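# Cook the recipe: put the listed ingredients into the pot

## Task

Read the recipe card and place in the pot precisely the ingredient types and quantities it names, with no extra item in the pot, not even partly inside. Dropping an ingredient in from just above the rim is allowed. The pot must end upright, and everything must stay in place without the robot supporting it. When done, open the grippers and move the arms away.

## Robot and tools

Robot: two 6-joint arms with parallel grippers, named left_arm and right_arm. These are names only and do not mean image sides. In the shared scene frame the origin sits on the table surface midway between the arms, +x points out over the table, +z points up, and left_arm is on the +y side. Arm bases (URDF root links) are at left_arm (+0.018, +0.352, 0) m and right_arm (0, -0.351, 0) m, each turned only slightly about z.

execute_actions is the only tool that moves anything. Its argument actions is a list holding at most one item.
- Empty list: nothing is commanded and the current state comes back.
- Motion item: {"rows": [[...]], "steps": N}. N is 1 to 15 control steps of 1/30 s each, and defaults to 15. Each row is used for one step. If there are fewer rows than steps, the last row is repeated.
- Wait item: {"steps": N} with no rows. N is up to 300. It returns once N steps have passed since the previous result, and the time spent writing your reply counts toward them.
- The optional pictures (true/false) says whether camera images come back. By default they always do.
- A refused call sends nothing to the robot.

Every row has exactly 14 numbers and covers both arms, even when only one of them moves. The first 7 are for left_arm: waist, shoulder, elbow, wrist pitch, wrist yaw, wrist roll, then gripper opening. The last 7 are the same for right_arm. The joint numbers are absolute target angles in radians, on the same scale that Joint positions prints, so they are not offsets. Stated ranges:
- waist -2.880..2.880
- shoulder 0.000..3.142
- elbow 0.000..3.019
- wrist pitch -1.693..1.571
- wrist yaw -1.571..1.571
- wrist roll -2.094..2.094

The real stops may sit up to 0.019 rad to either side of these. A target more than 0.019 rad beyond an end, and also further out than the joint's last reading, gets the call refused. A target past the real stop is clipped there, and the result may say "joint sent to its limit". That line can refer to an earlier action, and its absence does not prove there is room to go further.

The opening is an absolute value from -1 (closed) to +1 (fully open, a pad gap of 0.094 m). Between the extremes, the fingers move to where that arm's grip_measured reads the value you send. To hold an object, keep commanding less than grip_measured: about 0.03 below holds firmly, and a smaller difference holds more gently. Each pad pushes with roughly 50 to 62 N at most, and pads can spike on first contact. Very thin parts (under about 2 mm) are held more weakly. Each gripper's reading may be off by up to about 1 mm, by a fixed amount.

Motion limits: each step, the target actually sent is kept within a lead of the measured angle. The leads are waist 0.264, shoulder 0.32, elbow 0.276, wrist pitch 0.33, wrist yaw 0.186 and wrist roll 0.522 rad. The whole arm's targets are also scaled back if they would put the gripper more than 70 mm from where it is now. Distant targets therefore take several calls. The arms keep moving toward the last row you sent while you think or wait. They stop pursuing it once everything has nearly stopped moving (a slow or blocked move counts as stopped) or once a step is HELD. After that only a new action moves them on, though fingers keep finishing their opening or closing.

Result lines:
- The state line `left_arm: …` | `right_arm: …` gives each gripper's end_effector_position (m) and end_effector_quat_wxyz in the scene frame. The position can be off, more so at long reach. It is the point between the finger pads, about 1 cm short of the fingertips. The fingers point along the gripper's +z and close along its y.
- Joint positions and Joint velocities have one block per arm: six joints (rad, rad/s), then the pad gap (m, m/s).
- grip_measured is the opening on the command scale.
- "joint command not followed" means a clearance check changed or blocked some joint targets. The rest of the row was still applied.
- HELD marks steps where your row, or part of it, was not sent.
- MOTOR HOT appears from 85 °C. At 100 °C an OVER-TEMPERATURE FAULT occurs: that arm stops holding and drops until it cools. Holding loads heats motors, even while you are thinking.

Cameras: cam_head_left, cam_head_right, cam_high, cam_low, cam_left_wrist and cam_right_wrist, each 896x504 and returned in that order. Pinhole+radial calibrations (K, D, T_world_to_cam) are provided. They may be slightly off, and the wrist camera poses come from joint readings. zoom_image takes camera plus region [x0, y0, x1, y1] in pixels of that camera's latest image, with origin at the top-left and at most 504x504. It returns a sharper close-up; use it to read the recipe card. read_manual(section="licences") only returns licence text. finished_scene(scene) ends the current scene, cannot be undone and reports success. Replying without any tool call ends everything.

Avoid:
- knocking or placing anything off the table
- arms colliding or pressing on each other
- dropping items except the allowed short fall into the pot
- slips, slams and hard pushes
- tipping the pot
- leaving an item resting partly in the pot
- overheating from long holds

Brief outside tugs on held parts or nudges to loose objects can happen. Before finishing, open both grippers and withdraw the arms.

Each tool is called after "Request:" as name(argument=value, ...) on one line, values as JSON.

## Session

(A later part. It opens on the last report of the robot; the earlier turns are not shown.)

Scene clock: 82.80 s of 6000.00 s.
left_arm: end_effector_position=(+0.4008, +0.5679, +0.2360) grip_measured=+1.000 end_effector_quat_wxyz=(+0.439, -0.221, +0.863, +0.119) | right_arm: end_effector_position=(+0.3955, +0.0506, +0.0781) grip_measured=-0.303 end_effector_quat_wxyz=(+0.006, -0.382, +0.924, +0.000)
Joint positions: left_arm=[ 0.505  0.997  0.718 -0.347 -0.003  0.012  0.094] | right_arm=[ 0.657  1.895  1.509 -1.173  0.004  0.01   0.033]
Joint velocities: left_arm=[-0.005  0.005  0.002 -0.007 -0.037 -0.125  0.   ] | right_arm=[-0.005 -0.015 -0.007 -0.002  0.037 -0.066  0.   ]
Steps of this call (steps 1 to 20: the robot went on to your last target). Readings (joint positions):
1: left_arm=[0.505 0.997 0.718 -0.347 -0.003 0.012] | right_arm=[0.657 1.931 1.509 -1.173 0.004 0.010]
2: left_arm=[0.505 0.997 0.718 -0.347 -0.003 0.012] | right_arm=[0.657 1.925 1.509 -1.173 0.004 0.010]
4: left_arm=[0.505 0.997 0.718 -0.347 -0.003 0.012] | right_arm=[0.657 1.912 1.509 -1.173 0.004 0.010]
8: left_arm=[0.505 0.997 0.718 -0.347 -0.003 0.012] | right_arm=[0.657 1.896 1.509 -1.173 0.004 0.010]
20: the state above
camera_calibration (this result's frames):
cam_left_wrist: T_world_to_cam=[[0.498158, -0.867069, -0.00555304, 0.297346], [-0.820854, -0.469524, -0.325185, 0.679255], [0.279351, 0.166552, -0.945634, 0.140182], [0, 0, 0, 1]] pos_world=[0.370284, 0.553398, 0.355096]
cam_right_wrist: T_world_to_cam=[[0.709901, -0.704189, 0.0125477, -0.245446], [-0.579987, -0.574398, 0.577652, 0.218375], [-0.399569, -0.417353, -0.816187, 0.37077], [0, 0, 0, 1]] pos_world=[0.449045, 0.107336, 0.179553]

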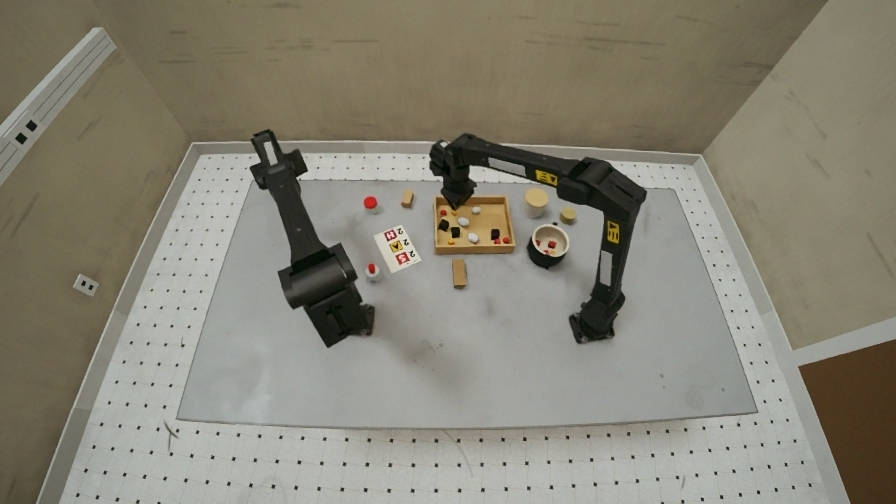

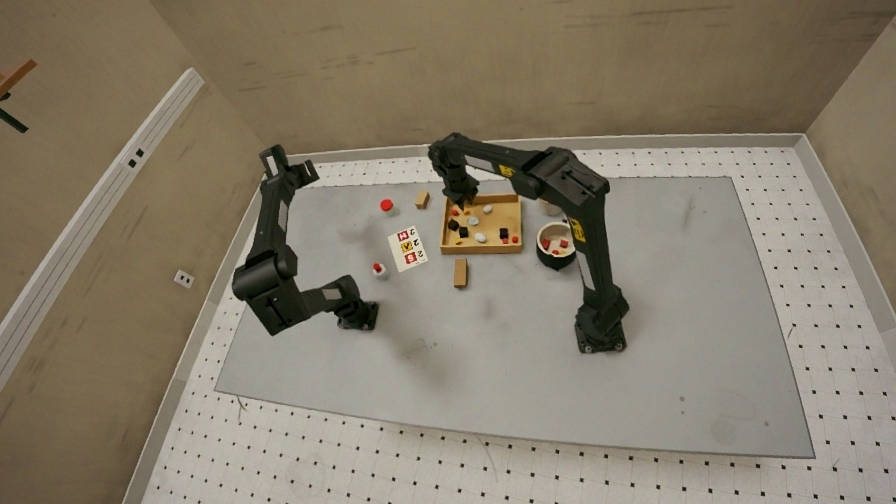

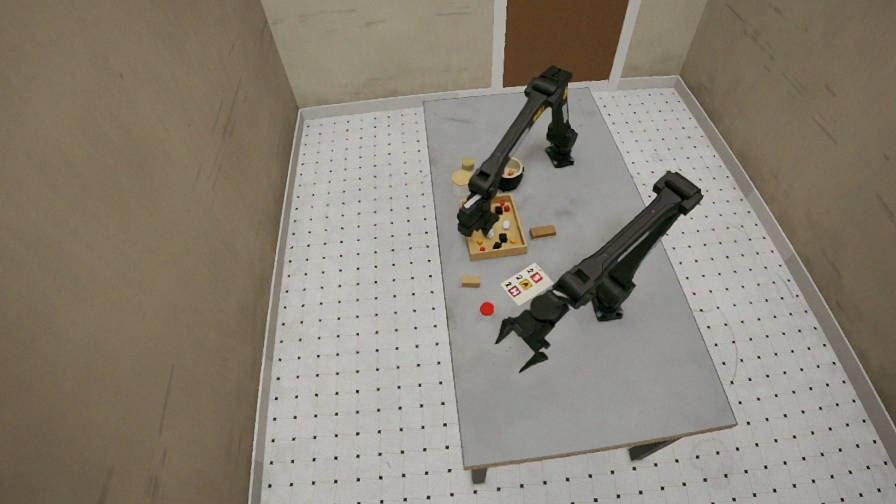

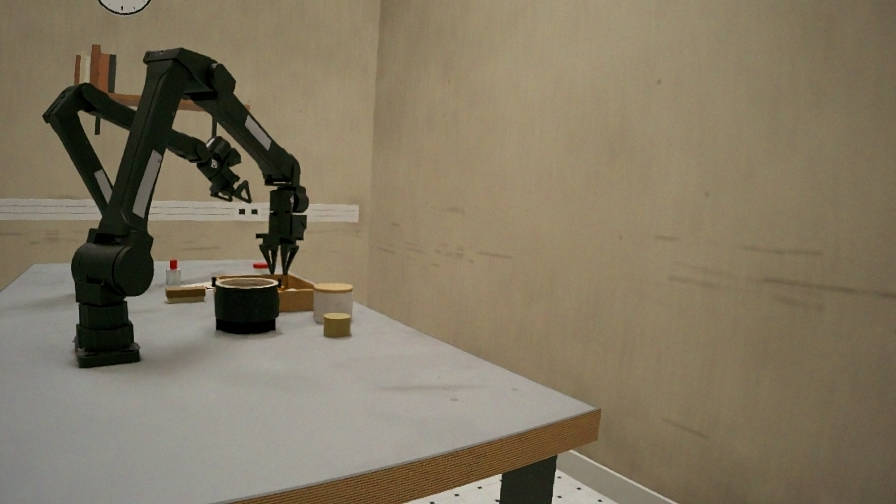

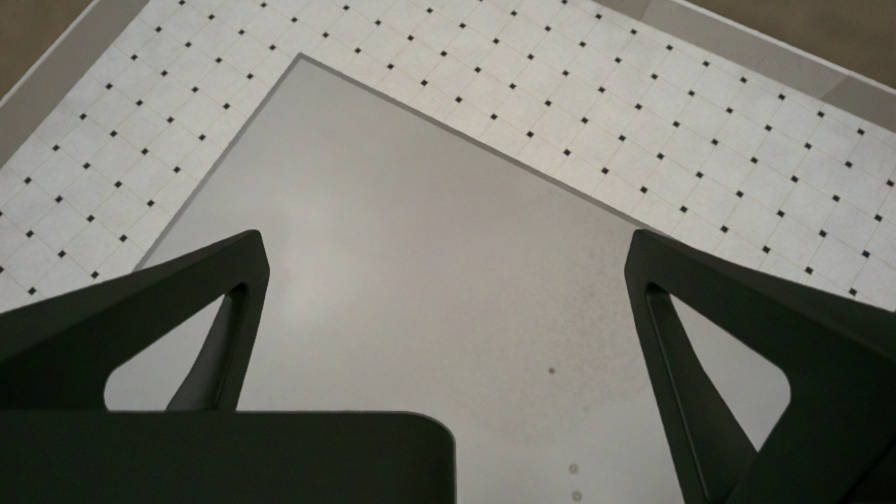

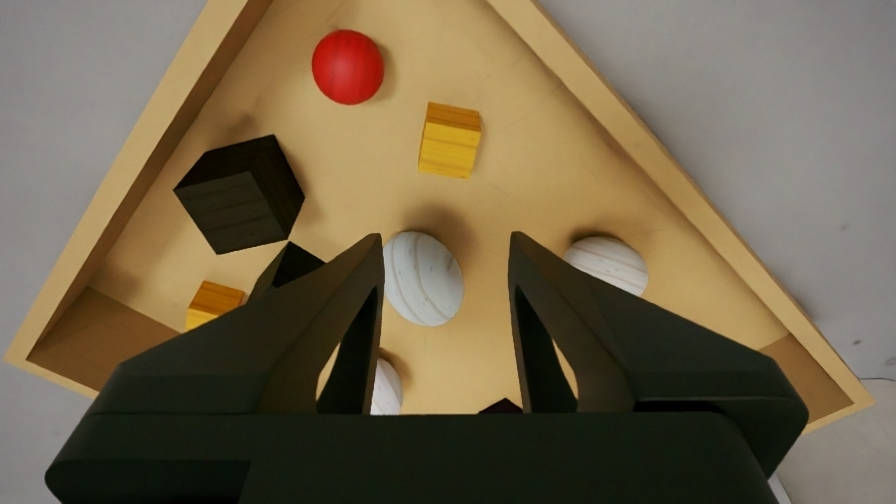

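Request:
execute_actions(actions=[{"rows":[[0.5,1.0,0.734,-0.347,0,0,1,0.652,1.98,1.54,-1.07,0,0.15,-0.3]]}], pictures=false)

Request:
execute_actions(actions=[{"rows":[[0.5,1.0,0.734,-0.347,0,0,1,0.652,1.98,1.54,-1.07,0,0.15,-0.71]]}], pictures=false)

Request:
execute_actions(actions=[{"rows":[[0.5,1.0,0.734,-0.347,0,0,1,0.652,1.7,1.508,-1.37,0,0.15,-0.71]]}], pictures=false)

Request:
execute_actions(actions=[{"rows":[[0.5,1.0,0.734,-0.347,0,0,1,0.3,1.15,0.808,-1.23,0,0,-0.71]]}], pictures=false)

Request:
execute_actions(actions=[{"steps":15}], pictures=false)

Request:
execute_actions(actions=[{"rows":[[0.5,1.0,0.734,-0.347,0,0,1,0.3,1.15,0.808,-1.23,0,0,-0.35]],"steps":8}], pictures=false)

Request:
execute_actions(actions=[{"rows":[[0.5,1.0,0.734,-0.347,0,0,1,0.7,1.756,1.632,-1.4,0,0,-0.35]]}], pictures=false)

Request:
execute_actions(actions=[{"steps":20}], pictures=false)

Request:
execute_actions(actions=[{"rows":[[0.5,1.0,0.734,-0.347,0,0,1,0.7,1.956,1.632,-1.195,0,0,-0.35]]}], pictures=false)

Request:
execute_actions(actions=[{"steps":20}], pictures=false)

Request:
execute_actions(actions=[{"rows":[[0.5,1.0,0.734,-0.347,0,0,1,0.7,2.036,1.632,-1.105,0,0,-0.35]]}], pictures=false)

Request:
execute_actions(actions=[{"rows":[[0.5,1.0,0.734,-0.347,0,0,1,0.7,2.036,1.632,-1.105,0,0,-0.66]]}], pictures=false)

Request:
execute_actions(actions=[{"rows":[[0.5,1.0,0.734,-0.347,0,0,1,0.7,1.756,1.632,-1.4,0,0,-0.66]]}], pictures=false)

Request:
execute_actions(actions=[{"rows":[[0.5,1.0,0.734,-0.347,0,0,1,0.3,1.15,0.808,-1.23,0,0,-0.66]]}], pictures=false)

Request:
execute_actions(actions=[{"steps":20}], pictures=false)

Request:
execute_actions(actions=[{"rows":[[0.5,1.0,0.734,-0.347,0,0,1,0.3,1.15,0.808,-1.23,0,0,-0.2]],"steps":8}], pictures=false)

Request:
execute_actions(actions=[{"rows":[[0.5,1.0,0.734,-0.347,0,0,1,0.3,1.1,0.95,-1.23,0,0,0.5]]}])

Scene clock: 98.40 s of 6000.00 s.
left_arm: end_effector_position=(+0.4008, +0.5679, +0.2360) grip_measured=+1.000 end_effector_quat_wxyz=(+0.439, -0.221, +0.863, +0.119) | right_arm: end_effector_position=(+0.4068, +0.0621, +0.0323) grip_measured=-0.303 end_effector_quat_wxyz=(+0.009, -0.324, +0.946, +0.002)
Joint positions: left_arm=[ 0.505  0.997  0.718 -0.347 -0.003  0.012  0.094] | right_arm=[ 0.657  1.98   1.511 -1.084  0.004  0.135  0.033]
Joint velocities: left_arm=[-0.015  0.005 -0.022 -0.027  0.066 -0.051  0.   ] | right_arm=[-0.015 -0.024 -0.017 -0.017  0.022  0.007  0.   ]
Steps of this call (steps 1 to 15: the robot went on to your last target; steps 16 to 90: nothing new was sent; then 12.10 s passed at rest; steps 91 to 105: all 15 steps of this action). Readings (joint positions):
91: left_arm=[0.505 0.997 0.718 -0.347 -0.003 0.012] | right_arm=[0.657 1.899 1.509 -1.160 0.004 0.029]
92: left_arm=[0.505 0.997 0.718 -0.347 -0.003 0.012] | right_arm=[0.657 1.905 1.510 -1.133 0.004 0.052]
94: left_arm=[0.505 0.997 0.718 -0.347 -0.003 0.012] | right_arm=[0.657 1.924 1.511 -1.096 0.004 0.084]
98: left_arm=[0.505 0.997 0.718 -0.347 -0.003 0.012] | right_arm=[0.657 1.967 1.511 -1.085 0.004 0.117]
105: the state above

Scene clock: 98.90 s of 6000.00 s.
left_arm: end_effector_position=(+0.4008, +0.5679, +0.2360) grip_measured=+1.000 end_effector_quat_wxyz=(+0.439, -0.221, +0.863, +0.119) | right_arm: end_effector_position=(+0.4068, +0.0621, +0.0323) grip_measured=-0.685 end_effector_quat_wxyz=(+0.009, -0.322, +0.947, +0.002)
Joint positions: left_arm=[ 0.505  0.997  0.718 -0.347 -0.003  0.012  0.094] | right_arm=[ 0.657  1.98   1.511 -1.084  0.004  0.14   0.015]
Joint velocities: left_arm=[-0.005 -0.005  0.002  0.002  0.007  0.081  0.   ] | right_arm=[-0.005 -0.005 -0.002  0.002 -0.022 -0.022  0.   ]
Steps of this call (steps 1 to 15: all 15 steps of this action). Readings (joint positions):
1: left_arm=[0.505 0.997 0.718 -0.347 -0.003 0.012] | right_arm=[0.657 1.980 1.511 -1.084 0.004 0.136]
2: left_arm=[0.505 0.997 0.718 -0.347 -0.003 0.012] | right_arm=[0.657 1.980 1.511 -1.084 0.004 0.137]
4: left_arm=[0.505 0.997 0.718 -0.347 -0.003 0.012] | right_arm=[0.657 1.980 1.511 -1.084 0.004 0.138]
8: left_arm=[0.505 0.997 0.718 -0.347 -0.003 0.012] | right_arm=[0.657 1.980 1.511 -1.084 0.004 0.139]
15: the state above

Scene clock: 99.40 s of 6000.00 s.
left_arm: end_effector_position=(+0.4008, +0.5679, +0.2360) grip_measured=+1.000 end_effector_quat_wxyz=(+0.439, -0.221, +0.863, +0.119) | right_arm: end_effector_position=(+0.3598, +0.0142, +0.2098) grip_measured=-0.685 end_effector_quat_wxyz=(+0.039, -0.321, +0.946, +0.017)
Joint positions: left_arm=[ 0.505  0.997  0.718 -0.347 -0.003  0.012  0.094] | right_arm=[ 0.657  1.633  1.503 -1.356  0.004  0.14   0.015]
Joint velocities: left_arm=[-0.005 -0.005  0.012  0.017  0.066  0.007  0.   ] | right_arm=[-0.024 -0.044 -0.002 -0.027 -0.022 -0.007 -0.001]
Steps of this call (steps 1 to 15: all 15 steps of this action). Readings (joint positions):
1: left_arm=[0.505 0.997 0.718 -0.347 -0.003 0.012] | right_arm=[0.657 1.974 1.511 -1.101 0.004 0.140]
2: left_arm=[0.505 0.997 0.718 -0.347 -0.003 0.012] | right_arm=[0.657 1.963 1.508 -1.136 0.004 0.140]
4: left_arm=[0.505 0.997 0.718 -0.347 -0.003 0.012] | right_arm=[0.657 1.924 1.504 -1.204 0.004 0.140]
8: left_arm=[0.505 0.997 0.718 -0.347 -0.003 0.012] | right_arm=[0.657 1.799 1.503 -1.305 0.004 0.140]
15: the state above

Scene clock: 99.90 s of 6000.00 s.
left_arm: end_effector_position=(+0.4008, +0.5679, +0.2360) grip_measured=+1.000 end_effector_quat_wxyz=(+0.439, -0.221, +0.863, +0.119) | right_arm: end_effector_position=(+0.2690, -0.2293, +0.1548) grip_measured=-0.685 end_effector_quat_wxyz=(+0.026, -0.195, +0.980, +0.005)
Joint positions: left_arm=[ 0.505  0.997  0.718 -0.347 -0.003  0.012  0.094] | right_arm=[ 0.289  1.107  0.844 -1.253  0.001  0.033  0.015]
Joint velocities: left_arm=[-0.005  0.005 -0.017 -0.022  0.007  0.007  0.   ] | right_arm=[ 0.034 -0.005 -0.877 -0.007  0.022 -0.139 -0.001]
Steps of this call (steps 1 to 15: all 15 steps of this action). Readings (joint positions):
1: left_arm=[0.505 0.997 0.718 -0.347 -0.003 0.012] | right_arm=[0.650 1.620 1.490 -1.344 0.002 0.132]
2: left_arm=[0.505 0.997 0.718 -0.347 -0.003 0.012] | right_arm=[0.639 1.598 1.454 -1.321 0.000 0.121]
4: left_arm=[0.505 0.997 0.718 -0.347 -0.003 0.012] | right_arm=[0.589 1.532 1.370 -1.300 0.000 0.105]
8: left_arm=[0.505 0.997 0.718 -0.347 -0.003 0.012] | right_arm=[0.435 1.355 1.195 -1.270 0.000 0.076]
15: the state above

Scene clock: 100.40 s of 6000.00 s.
left_arm: end_effector_position=(+0.4008, +0.5679, +0.2360) grip_measured=+1.000 end_effector_quat_wxyz=(+0.439, -0.221, +0.863, +0.119) | right_arm: end_effector_position=(+0.2584, -0.2336, +0.1281) grip_measured=-0.685 end_effector_quat_wxyz=(-0.010, -0.207, +0.978, -0.003)
Joint positions: left_arm=[ 0.505  0.997  0.718 -0.347 -0.003  0.012  0.094] | right_arm=[ 0.291  1.152  0.804 -1.244  0.001  0.011  0.015]
Joint velocities: left_arm=[-0.005  0.005 -0.017  0.007 -0.066 -0.051  0.   ] | right_arm=[ 0.005 -0.005  0.017 -0.007  0.022 -0.022  0.001]
Steps of this call (steps 1 to 15: the robot went on to your last target). Readings (joint positions):
1: left_arm=[0.505 0.997 0.718 -0.347 -0.003 0.012] | right_arm=[0.290 1.111 0.820 -1.253 0.001 0.028]
2: left_arm=[0.505 0.997 0.718 -0.347 -0.003 0.012] | right_arm=[0.291 1.121 0.808 -1.253 0.001 0.025]
4: left_arm=[0.505 0.997 0.718 -0.347 -0.003 0.012] | right_arm=[0.291 1.143 0.804 -1.252 0.001 0.020]
8: left_arm=[0.505 0.997 0.718 -0.347 -0.003 0.012] | right_arm=[0.291 1.152 0.804 -1.244 0.001 0.014]
15: the state above

Scene clock: 100.67 s of 6000.00 s.
left_arm: end_effector_position=(+0.4008, +0.5679, +0.2360) grip_measured=+1.000 end_effector_quat_wxyz=(+0.439, -0.221, +0.863, +0.119) | right_arm: end_effector_position=(+0.2584, -0.2336, +0.1281) grip_measured=-0.353 end_effector_quat_wxyz=(-0.010, -0.208, +0.978, -0.003)
Joint positions: left_arm=[ 0.505  0.997  0.718 -0.347 -0.003  0.012  0.094] | right_arm=[ 0.291  1.152  0.804 -1.244  0.001  0.01   0.03 ]
Joint velocities: left_arm=[ 0.005 -0.015 -0.022 -0.012 -0.022  0.081  0.   ] | right_arm=[-0.015  0.015 -0.002  0.002 -0.037  0.051  0.   ]
Steps of this call (steps 1 to 8: all 8 steps of this action). Readings (joint positions):
1: left_arm=[0.505 0.997 0.718 -0.347 -0.003 0.012] | right_arm=[0.291 1.152 0.804 -1.244 0.001 0.011]
2: left_arm=[0.505 0.997 0.718 -0.347 -0.003 0.012] | right_arm=[0.291 1.152 0.804 -1.244 0.001 0.011]
4: left_arm=[0.505 0.997 0.718 -0.347 -0.003 0.012] | right_arm=[0.291 1.152 0.804 -1.244 0.001 0.010]
8: the state above

Scene clock: 101.17 s of 6000.00 s.
left_arm: end_effector_position=(+0.4008, +0.5679, +0.2360) grip_measured=+1.000 end_effector_quat_wxyz=(+0.439, -0.221, +0.863, +0.119) | right_arm: end_effector_position=(+0.3173, +0.0050, +0.0984) grip_measured=-0.353 end_effector_quat_wxyz=(-0.085, -0.404, +0.910, -0.041)
Joint positions: left_arm=[ 0.505  0.997  0.718 -0.347 -0.003  0.012  0.094] | right_arm=[ 0.707  1.789  1.398 -1.369  0.004  0.01   0.03 ]
Joint velocities: left_arm=[-0.005  0.005 -0.002 -0.007 -0.081  0.051  0.   ] | right_arm=[ 0.073  0.21   0.911 -0.002 -0.007  0.007 -0.001]
Steps of this call (steps 1 to 15: all 15 steps of this action). Readings (joint positions):
1: left_arm=[0.505 0.997 0.718 -0.347 -0.003 0.012] | right_arm=[0.303 1.167 0.815 -1.262 0.005 0.010]
2: left_arm=[0.505 0.997 0.718 -0.347 -0.003 0.012] | right_arm=[0.335 1.200 0.843 -1.297 0.006 0.010]
4: left_arm=[0.505 0.997 0.718 -0.347 -0.003 0.012] | right_arm=[0.424 1.302 0.918 -1.332 0.006 0.010]
8: left_arm=[0.505 0.997 0.718 -0.347 -0.003 0.012] | right_arm=[0.590 1.530 1.088 -1.358 0.006 0.010]
15: the state above

Scene clock: 101.83 s of 6000.00 s.
left_arm: end_effector_position=(+0.4008, +0.5679, +0.2360) grip_measured=+1.000 end_effector_quat_wxyz=(+0.439, -0.221, +0.863, +0.119) | right_arm: end_effector_position=(+0.3586, +0.0521, +0.1920) grip_measured=-0.353 end_effector_quat_wxyz=(+0.019, -0.406, +0.914, +0.007)
Joint positions: left_arm=[ 0.505  0.997  0.718 -0.347 -0.003  0.012  0.094] | right_arm=[ 0.708  1.738  1.594 -1.387  0.004  0.01   0.03 ]
Joint velocities: left_arm=[-0.024 -0.015 -0.027 -0.007 -0.007 -0.007  0.   ] | right_arm=[ 0.005 -0.005 -0.002  0.002 -0.007  0.022  0.001]
Steps of this call (steps 1 to 20: the robot went on to your last target). Readings (joint positions):
1: left_arm=[0.505 0.997 0.718 -0.347 -0.003 0.012] | right_arm=[0.709 1.793 1.427 -1.369 0.004 0.010]
2: left_arm=[0.505 0.997 0.718 -0.347 -0.003 0.012] | right_arm=[0.709 1.794 1.454 -1.370 0.004 0.010]
4: left_arm=[0.505 0.997 0.718 -0.347 -0.003 0.012] | right_arm=[0.708 1.789 1.511 -1.376 0.004 0.010]
8: left_arm=[0.505 0.997 0.718 -0.347 -0.003 0.012] | right_arm=[0.708 1.762 1.586 -1.379 0.004 0.010]
20: the state above

Scene clock: 102.33 s of 6000.00 s.
left_arm: end_effector_position=(+0.4008, +0.5679, +0.2360) grip_measured=+1.000 end_effector_quat_wxyz=(+0.439, -0.221, +0.863, +0.119) | right_arm: end_effector_position=(+0.3877, +0.0850, +0.0537) grip_measured=-0.353 end_effector_quat_wxyz=(-0.016, -0.406, +0.914, -0.009)
Joint positions: left_arm=[ 0.505  0.997  0.718 -0.347 -0.003  0.012  0.094] | right_arm=[ 0.708  1.997  1.599 -1.209  0.004  0.01   0.03 ]
Joint velocities: left_arm=[-0.005  0.005  0.012  0.007 -0.081 -0.007  0.   ] | right_arm=[-0.005 -0.132  0.012  0.017 -0.037 -0.022  0.   ]
Steps of this call (steps 1 to 15: all 15 steps of this action). Readings (joint positions):
1: left_arm=[0.505 0.997 0.718 -0.347 -0.003 0.012] | right_arm=[0.708 1.744 1.594 -1.374 0.004 0.010]
2: left_arm=[0.505 0.997 0.718 -0.347 -0.003 0.012] | right_arm=[0.708 1.754 1.597 -1.344 0.004 0.010]
4: left_arm=[0.505 0.997 0.718 -0.347 -0.003 0.012] | right_arm=[0.708 1.791 1.599 -1.287 0.004 0.010]
8: left_arm=[0.505 0.997 0.718 -0.347 -0.003 0.012] | right_arm=[0.708 1.907 1.599 -1.218 0.004 0.010]
15: the state above

Scene clock: 103.00 s of 6000.00 s.
left_arm: end_effector_position=(+0.4008, +0.5679, +0.2360) grip_measured=+1.000 end_effector_quat_wxyz=(+0.439, -0.221, +0.863, +0.119) | right_arm: end_effector_position=(+0.3898, +0.0874, +0.0795) grip_measured=-0.353 end_effector_quat_wxyz=(+0.006, -0.406, +0.914, +0.001)
Joint positions: left_arm=[ 0.505  0.997  0.718 -0.347 -0.003  0.012  0.094] | right_arm=[ 0.708  1.951  1.599 -1.208  0.004  0.01   0.03 ]
Joint velocities: left_arm=[-0.015  0.005  0.012 -0.002 -0.007 -0.066  0.   ] | right_arm=[-0.005 -0.005  0.022 -0.007 -0.037 -0.022  0.001]
Steps of this call (steps 1 to 20: the robot went on to your last target). Readings (joint positions):
1: left_arm=[0.505 0.997 0.718 -0.347 -0.003 0.012] | right_arm=[0.708 1.991 1.599 -1.208 0.004 0.010]
2: left_arm=[0.505 0.997 0.718 -0.347 -0.003 0.012] | right_arm=[0.708 1.986 1.599 -1.208 0.004 0.010]
4: left_arm=[0.505 0.997 0.718 -0.347 -0.003 0.012] | right_arm=[0.708 1.972 1.599 -1.208 0.004 0.010]
8: left_arm=[0.505 0.997 0.718 -0.347 -0.003 0.012] | right_arm=[0.708 1.953 1.599 -1.208 0.004 0.010]
20: the state above

Scene clock: 103.50 s of 6000.00 s.
left_arm: end_effector_position=(+0.4008, +0.5679, +0.2360) grip_measured=+1.000 end_effector_quat_wxyz=(+0.439, -0.221, +0.863, +0.119) | right_arm: end_effector_position=(+0.4068, +0.0955, +0.0481) grip_measured=-0.353 end_effector_quat_wxyz=(+0.018, -0.401, +0.916, +0.007)
Joint positions: left_arm=[ 0.505  0.997  0.718 -0.347 -0.003  0.012  0.094] | right_arm=[ 0.695  2.008  1.602 -1.126  0.002  0.007  0.03 ]
Joint velocities: left_arm=[-0.005 -0.015 -0.027 -0.002 -0.037  0.022  0.   ] | right_arm=[-0.024 -0.005 -0.012 -0.017 -0.037  0.022  0.001]
Steps of this call (steps 1 to 15: all 15 steps of this action). Readings (joint positions):
1: left_arm=[0.505 0.997 0.718 -0.347 -0.003 0.012] | right_arm=[0.708 1.954 1.599 -1.195 0.004 0.010]
2: left_arm=[0.505 0.997 0.718 -0.347 -0.003 0.012] | right_arm=[0.708 1.961 1.601 -1.168 0.004 0.010]
4: left_arm=[0.505 0.997 0.718 -0.347 -0.003 0.012] | right_arm=[0.708 1.980 1.602 -1.131 0.004 0.010]
8: left_arm=[0.505 0.997 0.718 -0.347 -0.003 0.012] | right_arm=[0.696 2.009 1.602 -1.128 0.004 0.007]
15: the state above

Scene clock: 104.00 s of 6000.00 s.
left_arm: end_effector_position=(+0.4008, +0.5679, +0.2360) grip_measured=+1.000 end_effector_quat_wxyz=(+0.439, -0.221, +0.863, +0.119) | right_arm: end_effector_position=(+0.4057, +0.0990, +0.0489) grip_measured=-0.657 end_effector_quat_wxyz=(+0.020, -0.403, +0.915, +0.011)
Joint positions: left_arm=[ 0.505  0.997  0.718 -0.347 -0.003  0.012  0.094] | right_arm=[ 0.699  2.007  1.602 -1.12  -0.004  0.007  0.016]
Joint velocities: left_arm=[-0.005  0.005 -0.007 -0.007  0.022 -0.051  0.   ] | right_arm=[-0.005 -0.005 -0.007  0.007  0.007 -0.037 -0.   ]
Steps of this call (steps 1 to 15: all 15 steps of this action). Readings (joint positions):
1: left_arm=[0.505 0.997 0.718 -0.347 -0.003 0.012] | right_arm=[0.695 2.008 1.602 -1.126 -0.002 0.007]
2: left_arm=[0.505 0.997 0.718 -0.347 -0.003 0.012] | right_arm=[0.696 2.008 1.602 -1.124 -0.004 0.007]
4: left_arm=[0.505 0.997 0.718 -0.347 -0.003 0.012] | right_arm=[0.698 2.007 1.602 -1.121 -0.004 0.007]
8: left_arm=[0.505 0.997 0.718 -0.347 -0.003 0.012] | right_arm=[0.699 2.007 1.602 -1.120 -0.004 0.007]
15: the state above

Scene clock: 104.50 s of 6000.00 s.
left_arm: end_effector_position=(+0.4008, +0.5679, +0.2360) grip_measured=+1.000 end_effector_quat_wxyz=(+0.439, -0.221, +0.863, +0.119) | right_arm: end_effector_position=(+0.3612, +0.0498, +0.2169) grip_measured=-0.657 end_effector_quat_wxyz=(+0.040, -0.403, +0.914, +0.020)
Joint positions: left_arm=[ 0.505  0.997  0.718 -0.347 -0.003  0.012  0.094] | right_arm=[ 0.699  1.698  1.604 -1.387 -0.004  0.007  0.016]
Joint velocities: left_arm=[ 0.015  0.005 -0.002 -0.007 -0.007  0.037  0.   ] | right_arm=[-0.005 -0.112  0.022 -0.002  0.051  0.037  0.002]
Steps of this call (steps 1 to 15: all 15 steps of this action). Readings (joint positions):
1: left_arm=[0.505 0.997 0.718 -0.347 -0.003 0.012] | right_arm=[0.699 2.000 1.602 -1.136 -0.004 0.007]
2: left_arm=[0.505 0.997 0.718 -0.347 -0.003 0.012] | right_arm=[0.699 1.991 1.601 -1.172 -0.004 0.007]
4: left_arm=[0.505 0.997 0.718 -0.347 -0.003 0.012] | right_arm=[0.699 1.959 1.601 -1.238 -0.004 0.007]
8: left_arm=[0.505 0.997 0.718 -0.347 -0.003 0.012] | right_arm=[0.699 1.851 1.601 -1.333 -0.004 0.007]
15: the state above

Scene clock: 105.00 s of 6000.00 s.
left_arm: end_effector_position=(+0.4008, +0.5679, +0.2360) grip_measured=+1.000 end_effector_quat_wxyz=(+0.439, -0.221, +0.863, +0.119) | right_arm: end_effector_position=(+0.3018, -0.2143, +0.1959) grip_measured=-0.657 end_effector_quat_wxyz=(+0.075, -0.207, +0.975, +0.016)
Joint positions: left_arm=[ 0.505  0.997  0.718 -0.347 -0.003  0.012  0.094] | right_arm=[ 0.289  1.117  0.955 -1.255  0.     0.007  0.016]
Joint velocities: left_arm=[-0.005  0.005 -0.007 -0.017 -0.022 -0.095  0.   ] | right_arm=[-0.112 -0.581 -1.341  0.007  0.022 -0.022  0.001]
Steps of this call (steps 1 to 15: all 15 steps of this action). Readings (joint positions):
1: left_arm=[0.505 0.997 0.718 -0.347 -0.003 0.012] | right_arm=[0.692 1.683 1.591 -1.372 -0.005 0.007]
2: left_arm=[0.505 0.997 0.718 -0.347 -0.003 0.012] | right_arm=[0.682 1.659 1.555 -1.347 -0.006 0.007]
4: left_arm=[0.505 0.997 0.718 -0.347 -0.003 0.012] | right_arm=[0.638 1.594 1.474 -1.320 -0.006 0.007]
8: left_arm=[0.505 0.997 0.718 -0.347 -0.003 0.012] | right_arm=[0.492 1.429 1.314 -1.287 -0.006 0.007]
15: the state above

Scene clock: 105.67 s of 6000.00 s.
left_arm: end_effector_position=(+0.4008, +0.5679, +0.2360) grip_measured=+1.000 end_effector_quat_wxyz=(+0.439, -0.221, +0.863, +0.119) | right_arm: end_effector_position=(+0.2579, -0.2336, +0.1264) grip_measured=-0.657 end_effector_quat_wxyz=(-0.013, -0.209, +0.978, -0.003)
Joint positions: left_arm=[ 0.505  0.997  0.718 -0.347 -0.003  0.012  0.094] | right_arm=[ 0.291  1.157  0.803 -1.244  0.     0.007  0.016]
Joint velocities: left_arm=[-0.015  0.005 -0.002  0.002  0.022 -0.022  0.   ] | right_arm=[-0.005 -0.005  0.002 -0.012  0.022  0.022 -0.001]
Steps of this call (steps 1 to 20: the robot went on to your last target). Readings (joint positions):
1: left_arm=[0.505 0.997 0.718 -0.347 -0.003 0.012] | right_arm=[0.288 1.104 0.908 -1.254 0.000 0.007]
2: left_arm=[0.505 0.997 0.718 -0.347 -0.003 0.012] | right_arm=[0.289 1.101 0.868 -1.254 0.000 0.007]
4: left_arm=[0.505 0.997 0.718 -0.347 -0.003 0.012] | right_arm=[0.290 1.121 0.816 -1.254 0.000 0.007]
8: left_arm=[0.505 0.997 0.718 -0.347 -0.003 0.012] | right_arm=[0.291 1.159 0.803 -1.247 0.000 0.007]
20: the state above

Scene clock: 105.93 s of 6000.00 s.
left_arm: end_effector_position=(+0.4008, +0.5679, +0.2360) grip_measured=+1.000 end_effector_quat_wxyz=(+0.439, -0.221, +0.863, +0.119) | right_arm: end_effector_position=(+0.2579, -0.2336, +0.1264) grip_measured=-0.203 end_effector_quat_wxyz=(-0.013, -0.209, +0.978, -0.003)
Joint positions: left_arm=[ 0.505  0.997  0.718 -0.347 -0.003  0.012  0.094] | right_arm=[ 0.291  1.157  0.803 -1.244  0.     0.007  0.037]
Joint velocities: left_arm=[ 0.005 -0.005 -0.022 -0.002 -0.007  0.007  0.   ] | right_arm=[-0.034 -0.015 -0.007  0.002  0.007 -0.051 -0.   ]
Steps of this call (steps 1 to 8: all 8 steps of this action). Readings (joint positions):
1: left_arm=[0.505 0.997 0.718 -0.347 -0.003 0.012] | right_arm=[0.291 1.157 0.803 -1.244 0.000 0.007]
2: left_arm=[0.505 0.997 0.718 -0.347 -0.003 0.012] | right_arm=[0.291 1.157 0.803 -1.244 0.000 0.007]
4: left_arm=[0.505 0.997 0.718 -0.347 -0.003 0.012] | right_arm=[0.291 1.157 0.803 -1.244 0.000 0.007]
8: the state above

Scene clock: 106.43 s of 6000.00 s.
left_arm: end_effector_position=(+0.4008, +0.5679, +0.2360) grip_measured=+1.000 end_effector_quat_wxyz=(+0.439, -0.221, +0.863, +0.119) | right_arm: end_effector_position=(+0.2914, -0.2184, +0.1871) grip_measured=+0.497 end_effector_quat_wxyz=(+0.075, -0.208, +0.975, +0.016)
Joint positions: left_arm=[ 0.505  0.997  0.718 -0.347 -0.003  0.012  0.094] | right_arm=[ 0.291  1.09   0.912 -1.24   0.     0.007  0.07 ]
Joint velocities: left_arm=[ 0.005 -0.005 -0.002 -0.002 -0.037 -0.051  0.   ] | right_arm=[-0.005 -0.005 -0.002 -0.007 -0.037 -0.022  0.001]
Steps of this call (steps 1 to 15: all 15 steps of this action). Readings (joint positions):
1: left_arm=[0.505 0.997 0.718 -0.347 -0.003 0.012] | right_arm=[0.291 1.154 0.807 -1.244 0.000 0.007]
2: left_arm=[0.505 0.997 0.718 -0.347 -0.003 0.012] | right_arm=[0.291 1.150 0.815 -1.244 0.000 0.007]
4: left_arm=[0.505 0.997 0.718 -0.347 -0.003 0.012] | right_arm=[0.291 1.134 0.847 -1.244 0.000 0.007]
8: left_arm=[0.505 0.997 0.718 -0.347 -0.003 0.012] | right_arm=[0.291 1.099 0.905 -1.241 0.000 0.007]
15: the state above
camera_calibration (this result's frames):
cam_left_wrist: T_world_to_cam=[[0.498158, -0.867069, -0.00555304, 0.297346], [-0.820854, -0.469524, -0.325185, 0.679255], [0.279351, 0.166552, -0.945634, 0.140182], [0, 0, 0, 1]] pos_world=[0.370284, 0.553398, 0.355096]
cam_right_wrist: T_world_to_cam=[[0.412055, -0.911121, 0.00837764, -0.319903], [-0.811953, -0.363003, 0.457122, 0.0768555], [-0.413452, -0.195161, -0.889365, 0.372164], [0, 0, 0, 1]] pos_world=[0.348093, -0.190939, 0.298537]

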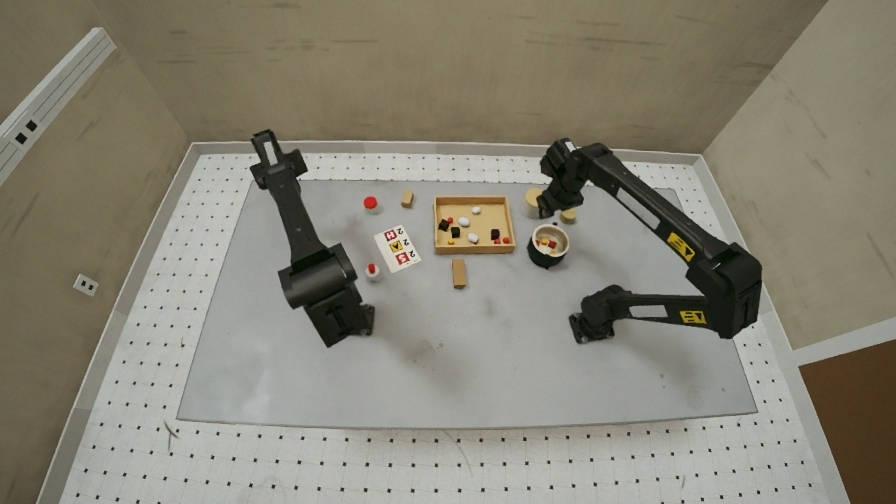

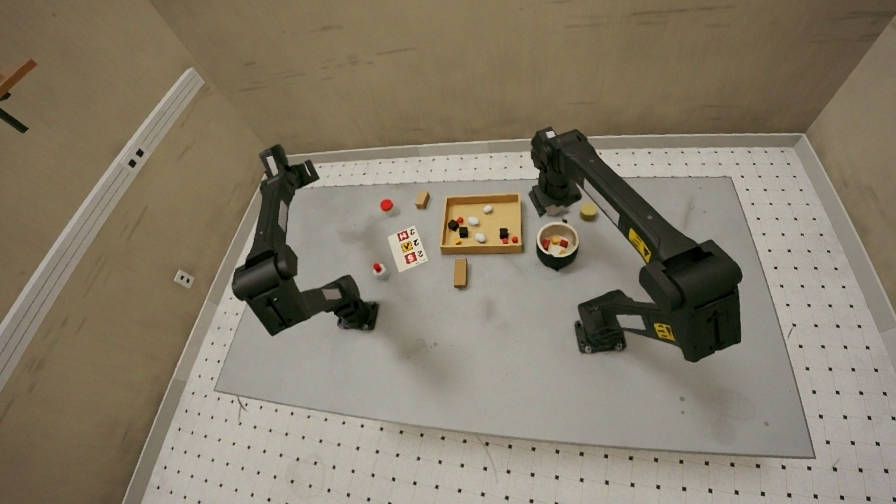

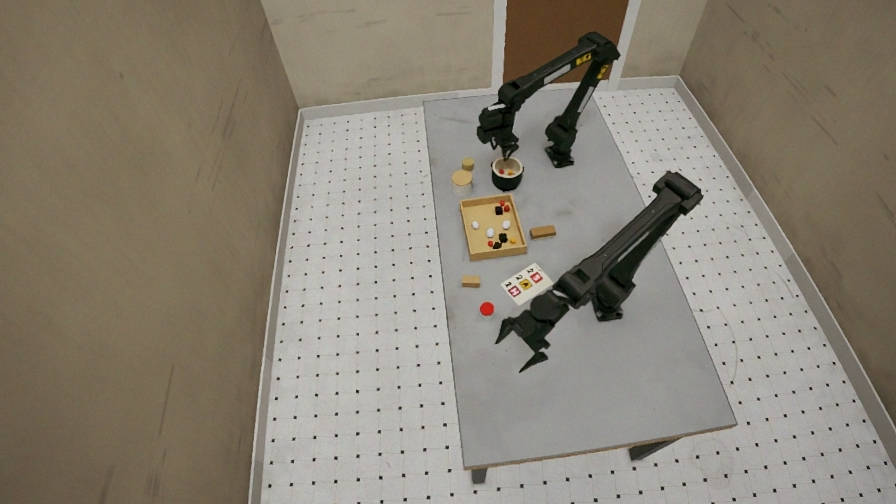

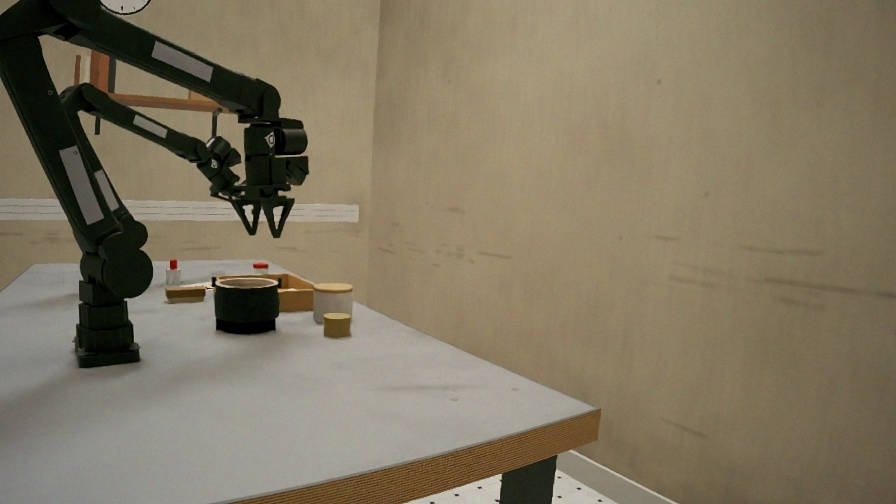

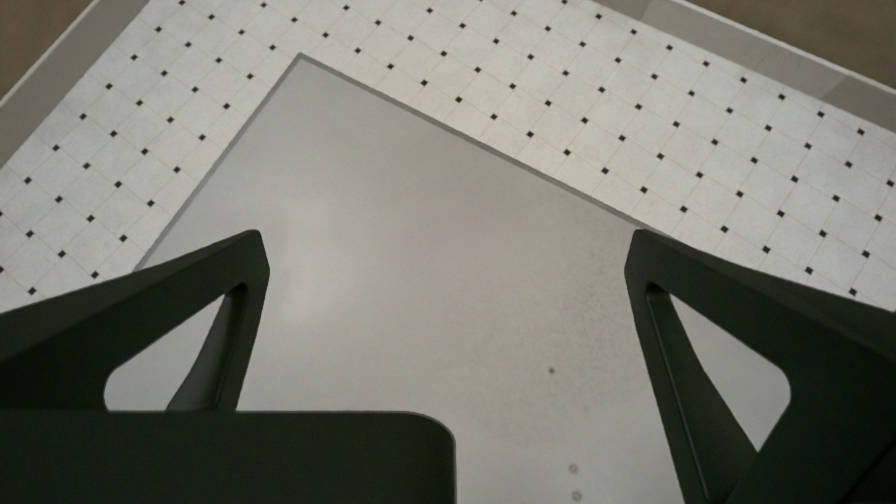

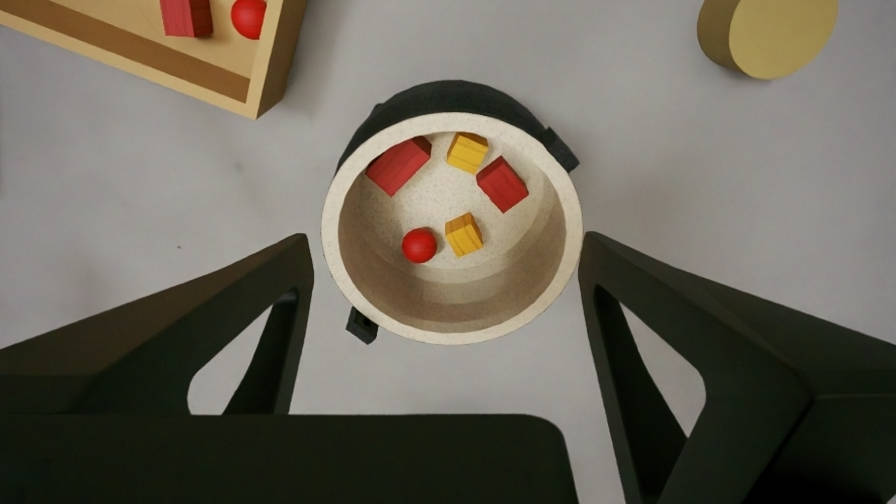

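Ball moved inward; look.

Request:
execute_actions(actions=[{"rows":[[0.5,1.0,0.734,-0.347,0,0,1,0.71,1.7,1.5,-1.35,0,0,-0.35]]}], pictures=false)

Request:
execute_actions(actions=[{"steps":20}], pictures=false)

Request:
execute_actions(actions=[{"rows":[[0.5,1.0,0.734,-0.347,0,0,1,0.71,1.86,1.5,-1.16,0,0,-0.35]]}], pictures=false)

Request:
execute_actions(actions=[{"steps":20}])

Scene clock: 110.03 s of 6000.00 s.
left_arm: end_effector_position=(+0.4008, +0.5679, +0.2360) grip_measured=+1.000 end_effector_quat_wxyz=(+0.439, -0.221, +0.863, +0.119) | right_arm: end_effector_position=(+0.3304, +0.0297, +0.1381) grip_measured=-0.347 end_effector_quat_wxyz=(-0.021, -0.412, +0.911, -0.011)
Joint positions: left_arm=[ 0.505  0.997  0.718 -0.347 -0.003  0.012  0.094] | right_arm=[ 0.72   1.733  1.441 -1.327  0.002  0.007  0.031]
Joint velocities: left_arm=[-0.005 -0.015 -0.002  0.002 -0.095 -0.051  0.   ] | right_arm=[ 0.2    0.317  0.354 -0.012 -0.022 -0.007 -0.002]
Steps of this call (steps 1 to 15: the robot went on to your last target; steps 16 to 90: nothing new was sent; then 0.10 s passed at rest; steps 91 to 105: all 15 steps of this action). Readings (joint positions):
91: left_arm=[0.505 0.997 0.718 -0.347 -0.003 0.012] | right_arm=[0.302 1.102 0.921 -1.252 0.004 0.007]
92: left_arm=[0.505 0.997 0.718 -0.347 -0.003 0.012] | right_arm=[0.330 1.131 0.946 -1.275 0.005 0.007]
94: left_arm=[0.505 0.997 0.718 -0.347 -0.003 0.012] | right_arm=[0.411 1.221 1.013 -1.297 0.005 0.007]
98: left_arm=[0.505 0.997 0.718 -0.347 -0.003 0.012] | right_arm=[0.573 1.431 1.160 -1.310 0.005 0.007]
105: the state above

Scene clock: 110.70 s of 6000.00 s.
left_arm: end_effector_position=(+0.4008, +0.5679, +0.2360) grip_measured=+1.000 end_effector_quat_wxyz=(+0.439, -0.221, +0.863, +0.119) | right_arm: end_effector_position=(+0.3306, +0.0283, +0.1572) grip_measured=-0.347 end_effector_quat_wxyz=(-0.007, -0.411, +0.911, -0.004)
Joint positions: left_arm=[ 0.505  0.997  0.718 -0.347 -0.003  0.012  0.094] | right_arm=[ 0.717  1.698  1.447 -1.337  0.002  0.007  0.031]
Joint velocities: left_arm=[-0.015 -0.015 -0.017 -0.002  0.066 -0.007  0.   ] | right_arm=[ 0.005 -0.005  0.002  0.002  0.037  0.037 -0.003]
Steps of this call (steps 1 to 20: the robot went on to your last target). Readings (joint positions):
1: left_arm=[0.505 0.997 0.718 -0.347 -0.003 0.012] | right_arm=[0.725 1.738 1.447 -1.327 0.002 0.007]
2: left_arm=[0.505 0.997 0.718 -0.347 -0.003 0.012] | right_arm=[0.726 1.737 1.447 -1.329 0.002 0.007]
4: left_arm=[0.505 0.997 0.718 -0.347 -0.003 0.012] | right_arm=[0.723 1.728 1.447 -1.334 0.002 0.007]
8: left_arm=[0.505 0.997 0.718 -0.347 -0.003 0.012] | right_arm=[0.718 1.706 1.447 -1.337 0.002 0.007]
20: the state above

Scene clock: 111.20 s of 6000.00 s.
left_arm: end_effector_position=(+0.4008, +0.5679, +0.2360) grip_measured=+1.000 end_effector_quat_wxyz=(+0.439, -0.221, +0.863, +0.119) | right_arm: end_effector_position=(+0.3617, +0.0640, +0.0742) grip_measured=-0.347 end_effector_quat_wxyz=(-0.003, -0.411, +0.911, -0.002)
Joint positions: left_arm=[ 0.505  0.997  0.718 -0.347 -0.003  0.012  0.094] | right_arm=[ 0.717  1.879  1.473 -1.173  0.002  0.007  0.031]
Joint velocities: left_arm=[-0.005  0.005 -0.002  0.002  0.022 -0.037  0.   ] | right_arm=[ 0.015 -0.112 -0.007  0.012 -0.007 -0.022 -0.   ]
Steps of this call (steps 1 to 15: all 15 steps of this action). Readings (joint positions):
1: left_arm=[0.505 0.997 0.718 -0.347 -0.003 0.012] | right_arm=[0.717 1.704 1.447 -1.318 0.002 0.007]
2: left_arm=[0.505 0.997 0.718 -0.347 -0.003 0.012] | right_arm=[0.717 1.715 1.452 -1.280 0.002 0.007]
4: left_arm=[0.505 0.997 0.718 -0.347 -0.003 0.012] | right_arm=[0.717 1.762 1.468 -1.212 0.002 0.007]
8: left_arm=[0.505 0.997 0.718 -0.347 -0.003 0.012] | right_arm=[0.717 1.857 1.473 -1.175 0.002 0.007]
15: the state above

Scene clock: 111.87 s of 6000.00 s.
left_arm: end_effector_position=(+0.4008, +0.5679, +0.2360) grip_measured=+1.000 end_effector_quat_wxyz=(+0.439, -0.221, +0.863, +0.119) | right_arm: end_effector_position=(+0.3623, +0.0647, +0.0835) grip_measured=-0.347 end_effector_quat_wxyz=(+0.005, -0.411, +0.911, +0.001)
Joint positions: left_arm=[ 0.505  0.997  0.718 -0.347 -0.003  0.012  0.094] | right_arm=[ 0.717  1.861  1.473 -1.173  0.002  0.007  0.031]
Joint velocities: left_arm=[ 0.005 -0.005 -0.007 -0.002  0.037  0.007  0.   ] | right_arm=[-0.015 -0.005  0.007 -0.012  0.022 -0.022  0.001]
Steps of this call (steps 1 to 20: the robot went on to your last target). Readings (joint positions):
1: left_arm=[0.505 0.997 0.718 -0.347 -0.003 0.012] | right_arm=[0.717 1.875 1.473 -1.173 0.002 0.007]
2: left_arm=[0.505 0.997 0.718 -0.347 -0.003 0.012] | right_arm=[0.717 1.871 1.473 -1.173 0.002 0.007]
4: left_arm=[0.505 0.997 0.718 -0.347 -0.003 0.012] | right_arm=[0.717 1.865 1.473 -1.173 0.002 0.007]
8: left_arm=[0.505 0.997 0.718 -0.347 -0.003 0.012] | right_arm=[0.717 1.861 1.473 -1.173 0.002 0.007]
20: the state above
camera_calibration (this result's frames):
cam_left_wrist: T_world_to_cam=[[0.498158, -0.867069, -0.00555304, 0.297346], [-0.820854, -0.469524, -0.325185, 0.679255], [0.279351, 0.166552, -0.945634, 0.140182], [0, 0, 0, 1]] pos_world=[0.370284, 0.553398, 0.355096]
cam_right_wrist: T_world_to_cam=[[0.753083, -0.657839, 0.0106796, -0.23053], [-0.541062, -0.61, 0.578923, 0.192216], [-0.374323, -0.441755, -0.815313, 0.360184], [0, 0, 0, 1]] pos_world=[0.412434, 0.124713, 0.184846]

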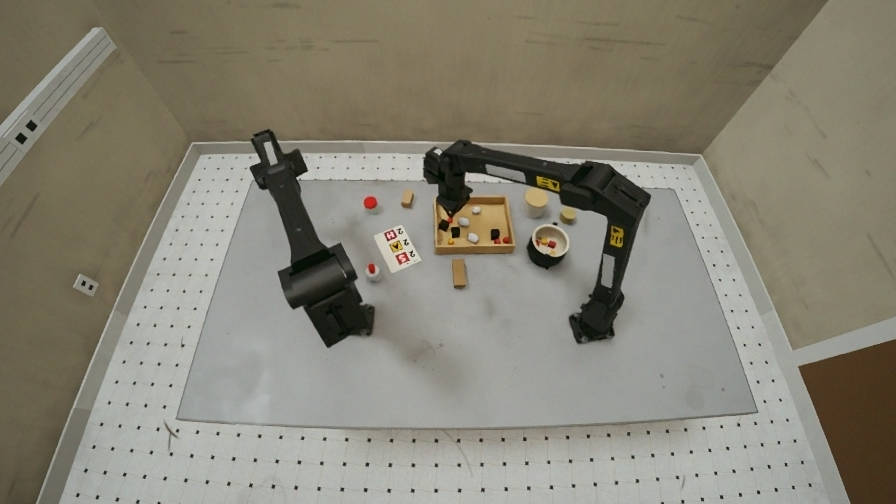

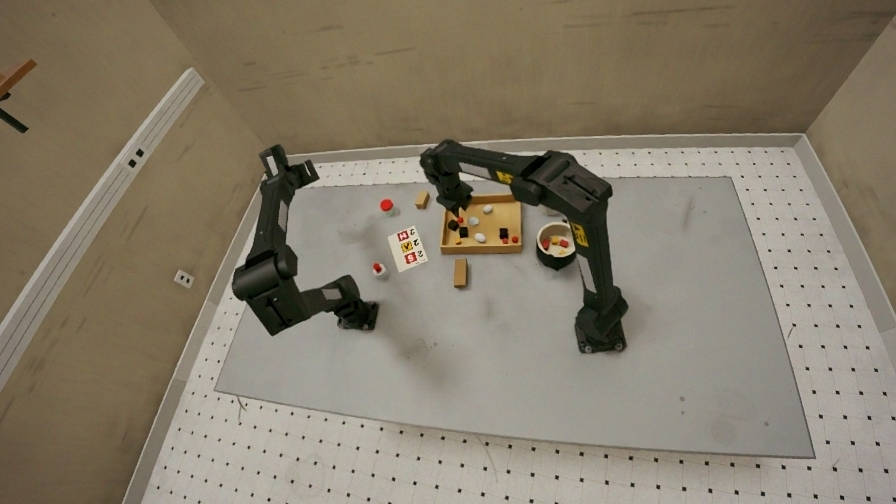

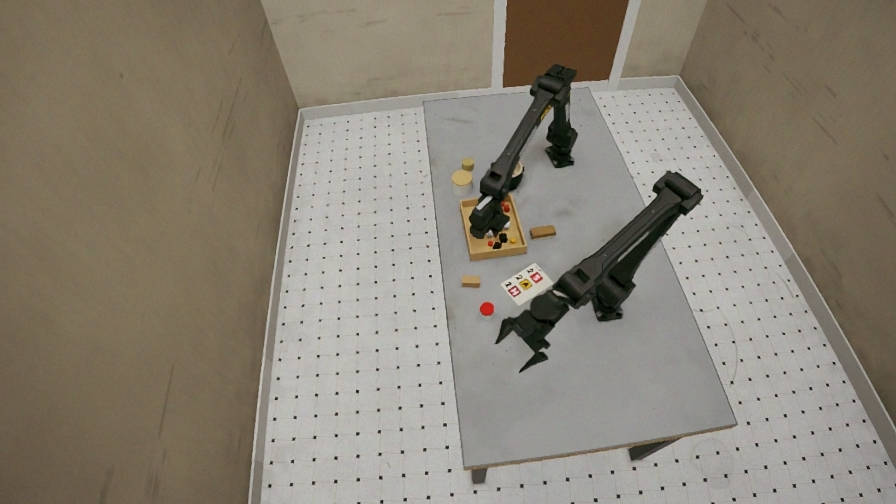

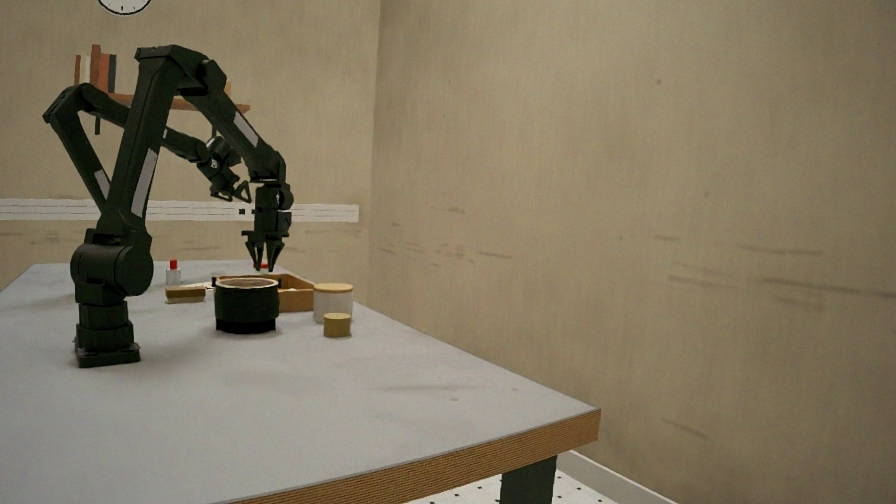

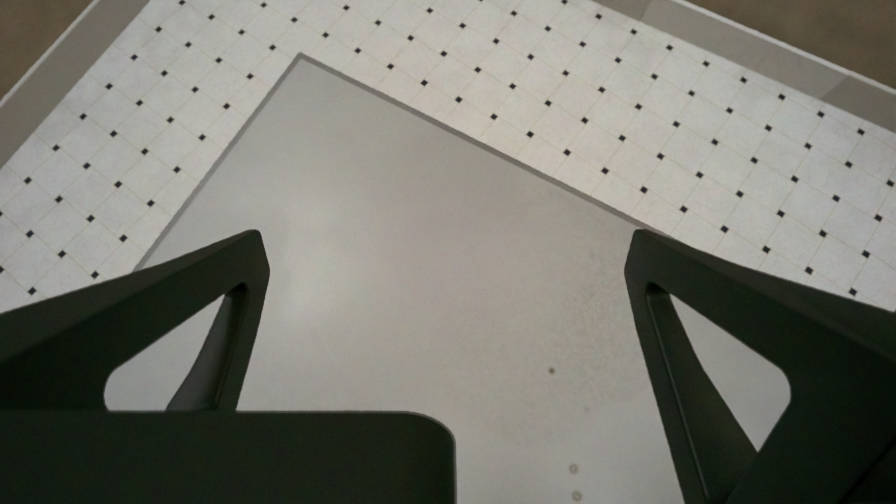

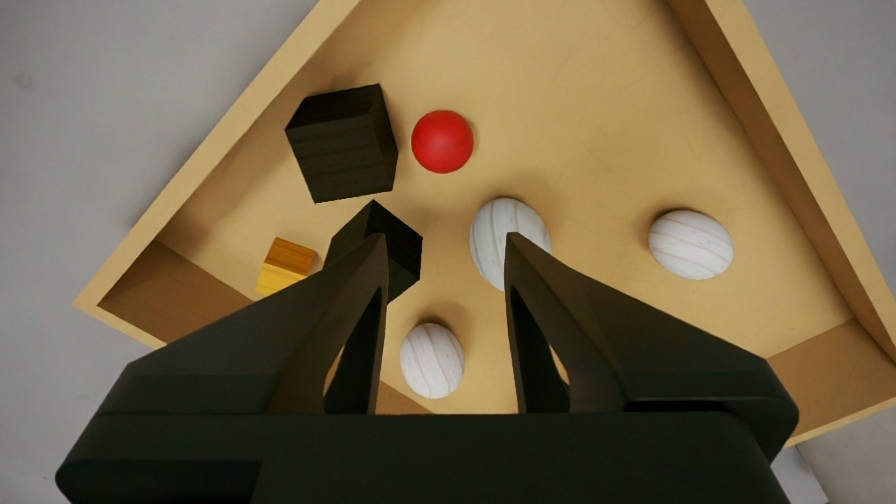

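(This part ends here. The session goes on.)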